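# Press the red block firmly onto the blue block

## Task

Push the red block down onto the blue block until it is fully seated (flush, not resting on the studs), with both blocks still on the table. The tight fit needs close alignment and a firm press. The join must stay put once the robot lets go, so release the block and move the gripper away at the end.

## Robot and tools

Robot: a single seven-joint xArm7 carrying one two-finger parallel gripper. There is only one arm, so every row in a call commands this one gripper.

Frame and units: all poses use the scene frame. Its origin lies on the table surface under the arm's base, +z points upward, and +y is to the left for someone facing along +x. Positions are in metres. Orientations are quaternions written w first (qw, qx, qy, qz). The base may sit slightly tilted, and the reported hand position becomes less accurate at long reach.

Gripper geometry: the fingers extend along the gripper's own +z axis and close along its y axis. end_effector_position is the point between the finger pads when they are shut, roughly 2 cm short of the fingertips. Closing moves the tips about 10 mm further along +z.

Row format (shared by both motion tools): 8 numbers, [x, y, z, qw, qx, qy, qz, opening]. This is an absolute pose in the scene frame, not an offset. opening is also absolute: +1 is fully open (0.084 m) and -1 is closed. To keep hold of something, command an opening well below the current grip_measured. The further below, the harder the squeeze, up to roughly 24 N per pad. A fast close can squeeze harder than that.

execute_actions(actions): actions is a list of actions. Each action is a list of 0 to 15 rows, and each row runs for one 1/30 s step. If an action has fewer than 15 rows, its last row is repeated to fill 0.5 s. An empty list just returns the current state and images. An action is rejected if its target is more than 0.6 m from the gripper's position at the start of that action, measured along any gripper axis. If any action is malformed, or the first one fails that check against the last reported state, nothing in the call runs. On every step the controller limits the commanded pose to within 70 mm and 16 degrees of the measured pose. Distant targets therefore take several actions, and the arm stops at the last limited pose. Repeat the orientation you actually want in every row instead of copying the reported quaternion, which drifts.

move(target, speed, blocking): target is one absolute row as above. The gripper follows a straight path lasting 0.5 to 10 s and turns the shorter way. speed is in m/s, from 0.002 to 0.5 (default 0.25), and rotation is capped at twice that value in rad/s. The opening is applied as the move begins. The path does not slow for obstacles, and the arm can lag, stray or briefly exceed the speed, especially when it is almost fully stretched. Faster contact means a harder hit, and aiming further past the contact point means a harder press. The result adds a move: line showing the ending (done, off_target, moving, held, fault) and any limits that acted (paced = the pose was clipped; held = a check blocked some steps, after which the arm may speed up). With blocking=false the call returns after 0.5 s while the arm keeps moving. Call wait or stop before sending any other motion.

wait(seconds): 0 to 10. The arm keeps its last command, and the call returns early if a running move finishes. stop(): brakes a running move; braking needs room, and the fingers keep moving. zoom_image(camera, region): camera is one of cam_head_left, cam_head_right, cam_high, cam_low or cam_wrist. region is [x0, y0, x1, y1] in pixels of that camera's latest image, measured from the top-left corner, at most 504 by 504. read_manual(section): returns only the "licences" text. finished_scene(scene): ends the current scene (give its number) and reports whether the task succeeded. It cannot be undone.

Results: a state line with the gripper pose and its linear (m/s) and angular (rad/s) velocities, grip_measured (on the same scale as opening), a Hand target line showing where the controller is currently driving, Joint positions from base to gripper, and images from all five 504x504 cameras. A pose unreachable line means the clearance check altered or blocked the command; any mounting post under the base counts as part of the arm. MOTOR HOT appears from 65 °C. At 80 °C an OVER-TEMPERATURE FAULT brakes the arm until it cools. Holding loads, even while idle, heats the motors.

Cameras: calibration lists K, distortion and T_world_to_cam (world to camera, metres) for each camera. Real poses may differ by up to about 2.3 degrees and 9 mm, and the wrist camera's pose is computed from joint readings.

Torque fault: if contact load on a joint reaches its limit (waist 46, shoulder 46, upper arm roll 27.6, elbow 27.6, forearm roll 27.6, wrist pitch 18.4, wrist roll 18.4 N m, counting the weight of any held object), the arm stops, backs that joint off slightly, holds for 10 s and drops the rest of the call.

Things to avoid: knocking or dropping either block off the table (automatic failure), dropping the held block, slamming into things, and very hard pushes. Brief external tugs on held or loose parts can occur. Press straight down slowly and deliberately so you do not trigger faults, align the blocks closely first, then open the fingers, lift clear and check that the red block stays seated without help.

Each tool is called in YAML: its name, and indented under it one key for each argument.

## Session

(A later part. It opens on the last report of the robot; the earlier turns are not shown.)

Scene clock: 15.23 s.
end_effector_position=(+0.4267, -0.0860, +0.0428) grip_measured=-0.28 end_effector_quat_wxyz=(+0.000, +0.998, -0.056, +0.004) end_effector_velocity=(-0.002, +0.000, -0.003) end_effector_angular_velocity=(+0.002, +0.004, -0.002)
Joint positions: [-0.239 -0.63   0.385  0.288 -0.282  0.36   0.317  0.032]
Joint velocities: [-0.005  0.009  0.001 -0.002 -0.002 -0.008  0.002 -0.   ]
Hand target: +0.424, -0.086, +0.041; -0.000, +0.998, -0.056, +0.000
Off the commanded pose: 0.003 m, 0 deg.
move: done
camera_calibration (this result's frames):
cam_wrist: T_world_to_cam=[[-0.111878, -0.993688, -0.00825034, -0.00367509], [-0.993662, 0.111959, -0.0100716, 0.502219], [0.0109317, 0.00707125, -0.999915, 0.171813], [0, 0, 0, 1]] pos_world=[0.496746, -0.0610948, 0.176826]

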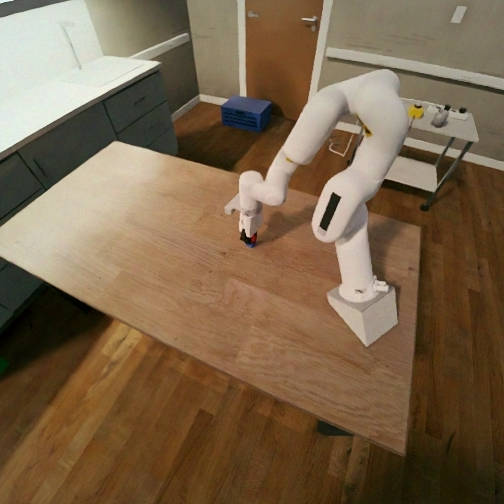

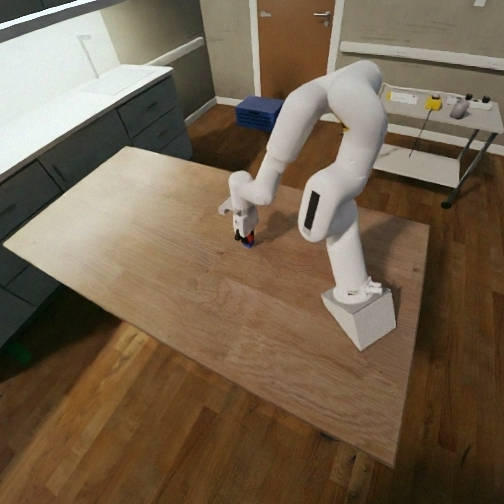

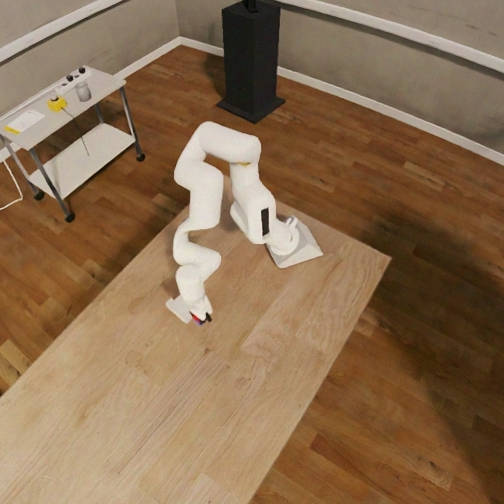

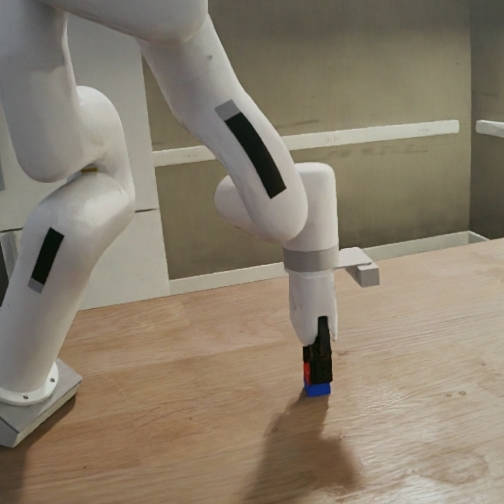

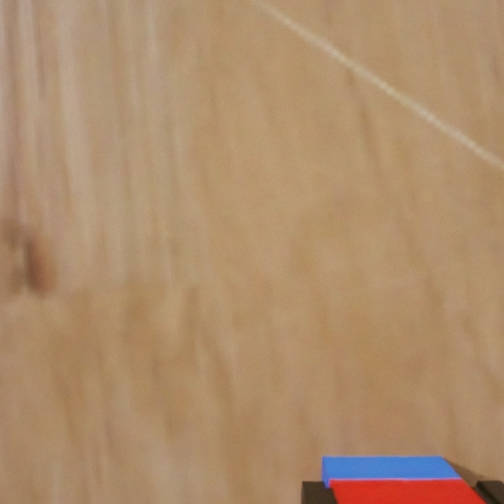

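Looks seated. Release and lift to check.

execute_actions:
  actions:
    - [[0.425,-0.086,0.043,0,0.9984,-0.0558,0,0.6]]

move:
  target: [0.40, -0.086, 0.15, 0, 0.9984, -0.0558, 0, 0.6]
  speed: 0.15

zoom_image:
  camera: "cam_low"
  region: [254, 300, 374, 420]

Scene clock: 15.83 s.
end_effector_position=(+0.4245, -0.0860, +0.0427) grip_measured=+0.59 end_effector_quat_wxyz=(-0.000, +0.998, -0.056, -0.001) end_effector_velocity=(+0.003, +0.000, +0.002) end_effector_angular_velocity=(-0.001, -0.007, -0.000)
Joint positions: [-0.235 -0.631  0.382  0.288 -0.279  0.371  0.315  0.069]
Joint velocities: [ 0.002 -0.003  0.001  0.004  0.     0.     0.002 -0.   ]
Hand target: +0.425, -0.086, +0.043; -0.000, +0.998, -0.056, +0.000
Off the commanded pose: 0.001 m, 0 deg.
camera_calibration (this result's frames):
cam_wrist: T_world_to_cam=[[-0.112619, -0.993607, -0.00787561, -0.00363148], [-0.993635, 0.112636, -0.00182877, 0.499739], [0.00270416, 0.00761953, -0.999967, 0.175277], [0, 0, 0, 1]] pos_world=[0.495675, -0.0612325, 0.176157]

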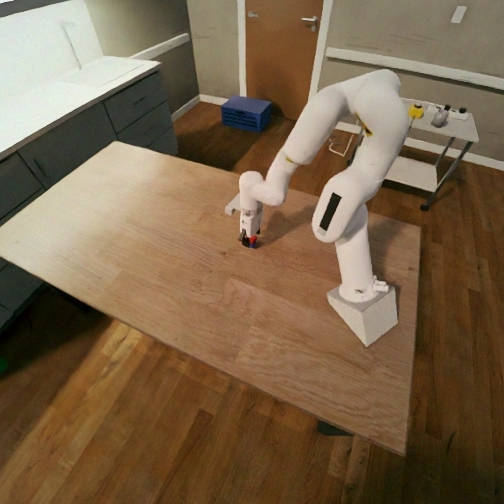

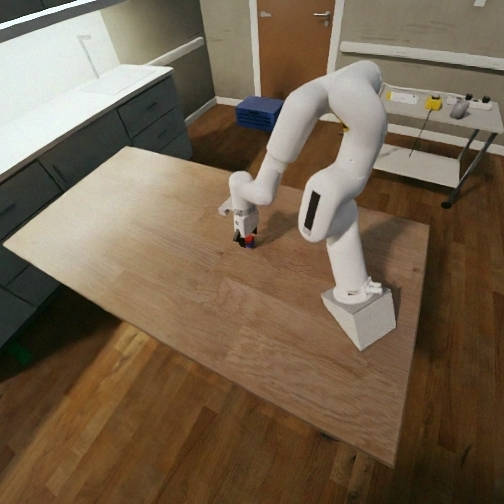

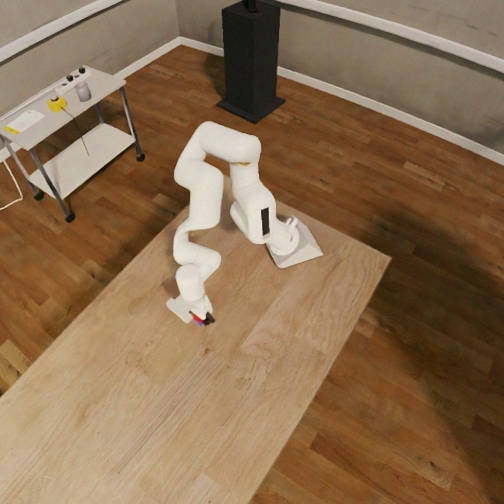

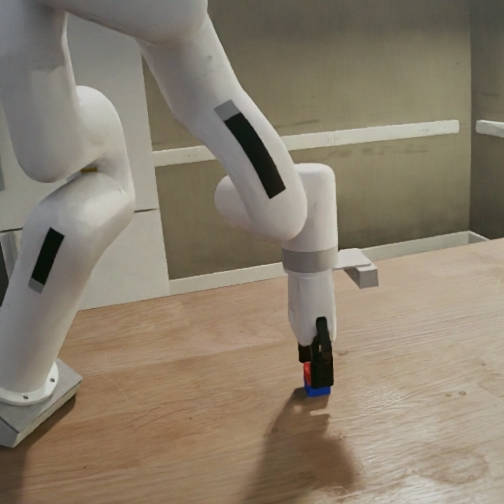

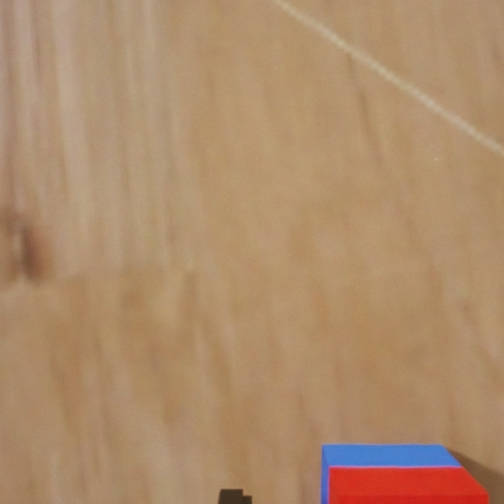

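Scene clock: 17.00 s.
end_effector_position=(+0.4000, -0.0865, +0.1493) grip_measured=+0.59 end_effector_quat_wxyz=(+0.001, +0.998, -0.056, -0.001) end_effector_velocity=(+0.002, +0.000, +0.003) end_effector_angular_velocity=(-0.000, -0.007, +0.005)
Joint positions: [-0.001 -1.081  0.304  0.294 -0.124  0.856  0.215  0.069]
Joint velocities: [ 0.001 -0.004  0.001  0.004  0.001  0.001 -0.005  0.   ]
Hand target: +0.400, -0.087, +0.150; +0.001, +0.998, -0.056, -0.000
Off the commanded pose: 0.001 m, 0 deg.
move: done
camera_calibration (this result's frames):
cam_wrist: T_world_to_cam=[[-0.112851, -0.993589, -0.00669906, -0.00614929], [-0.993608, 0.112866, -0.00190506, 0.475629], [0.00264894, 0.00644126, -0.999976, 0.281866], [0, 0, 0, 1]] pos_world=[0.471148, -0.0616076, 0.282724]

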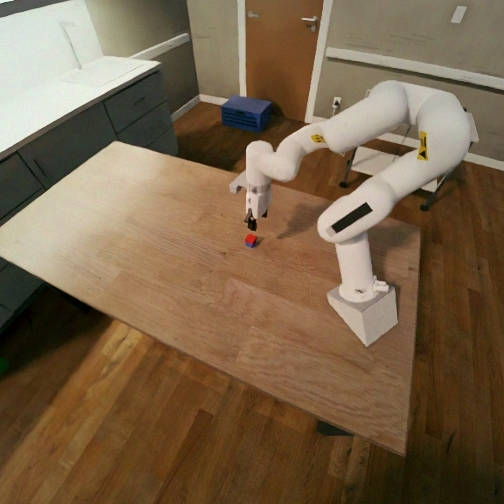

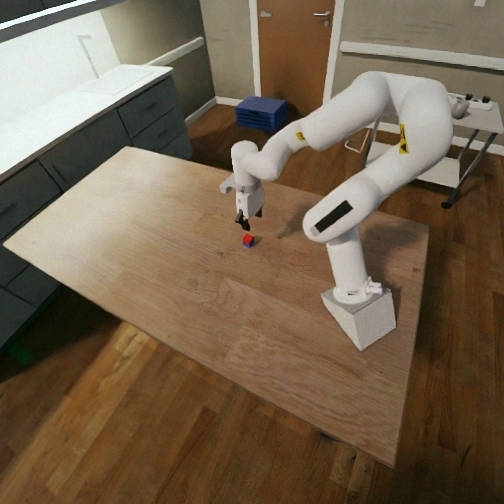

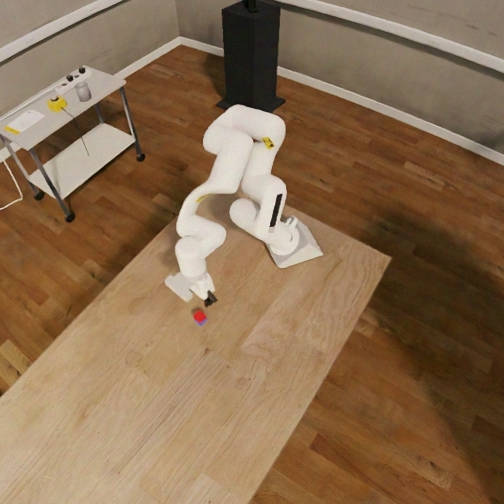

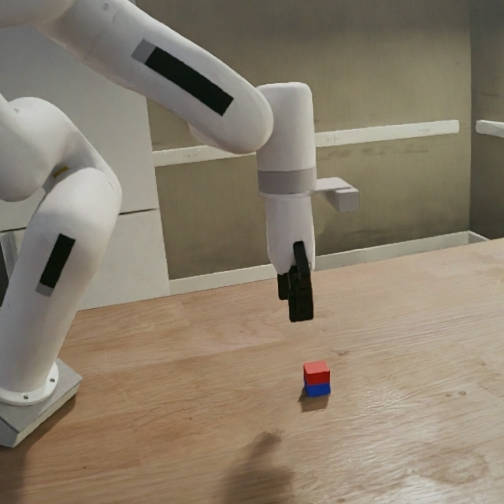

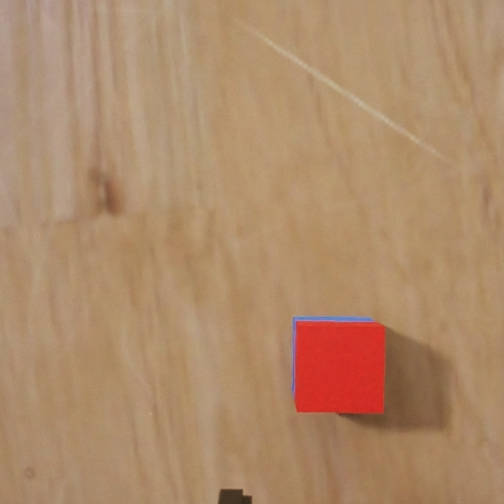

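Region (254, 300, 374, 420) of cam_low's 504x504 image, scaled by 4.200, with more detail than that image has.

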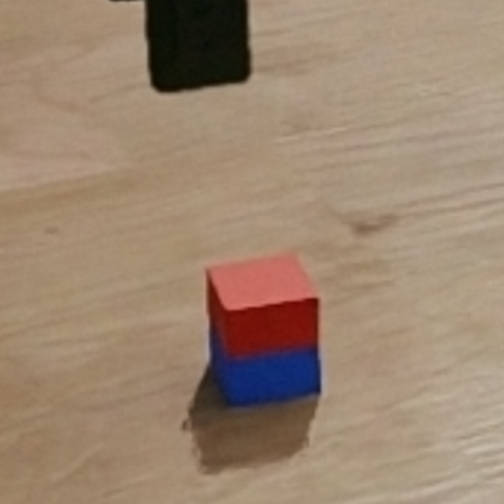

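finished_scene:
  scene: 1

The scene is finished: the task was done.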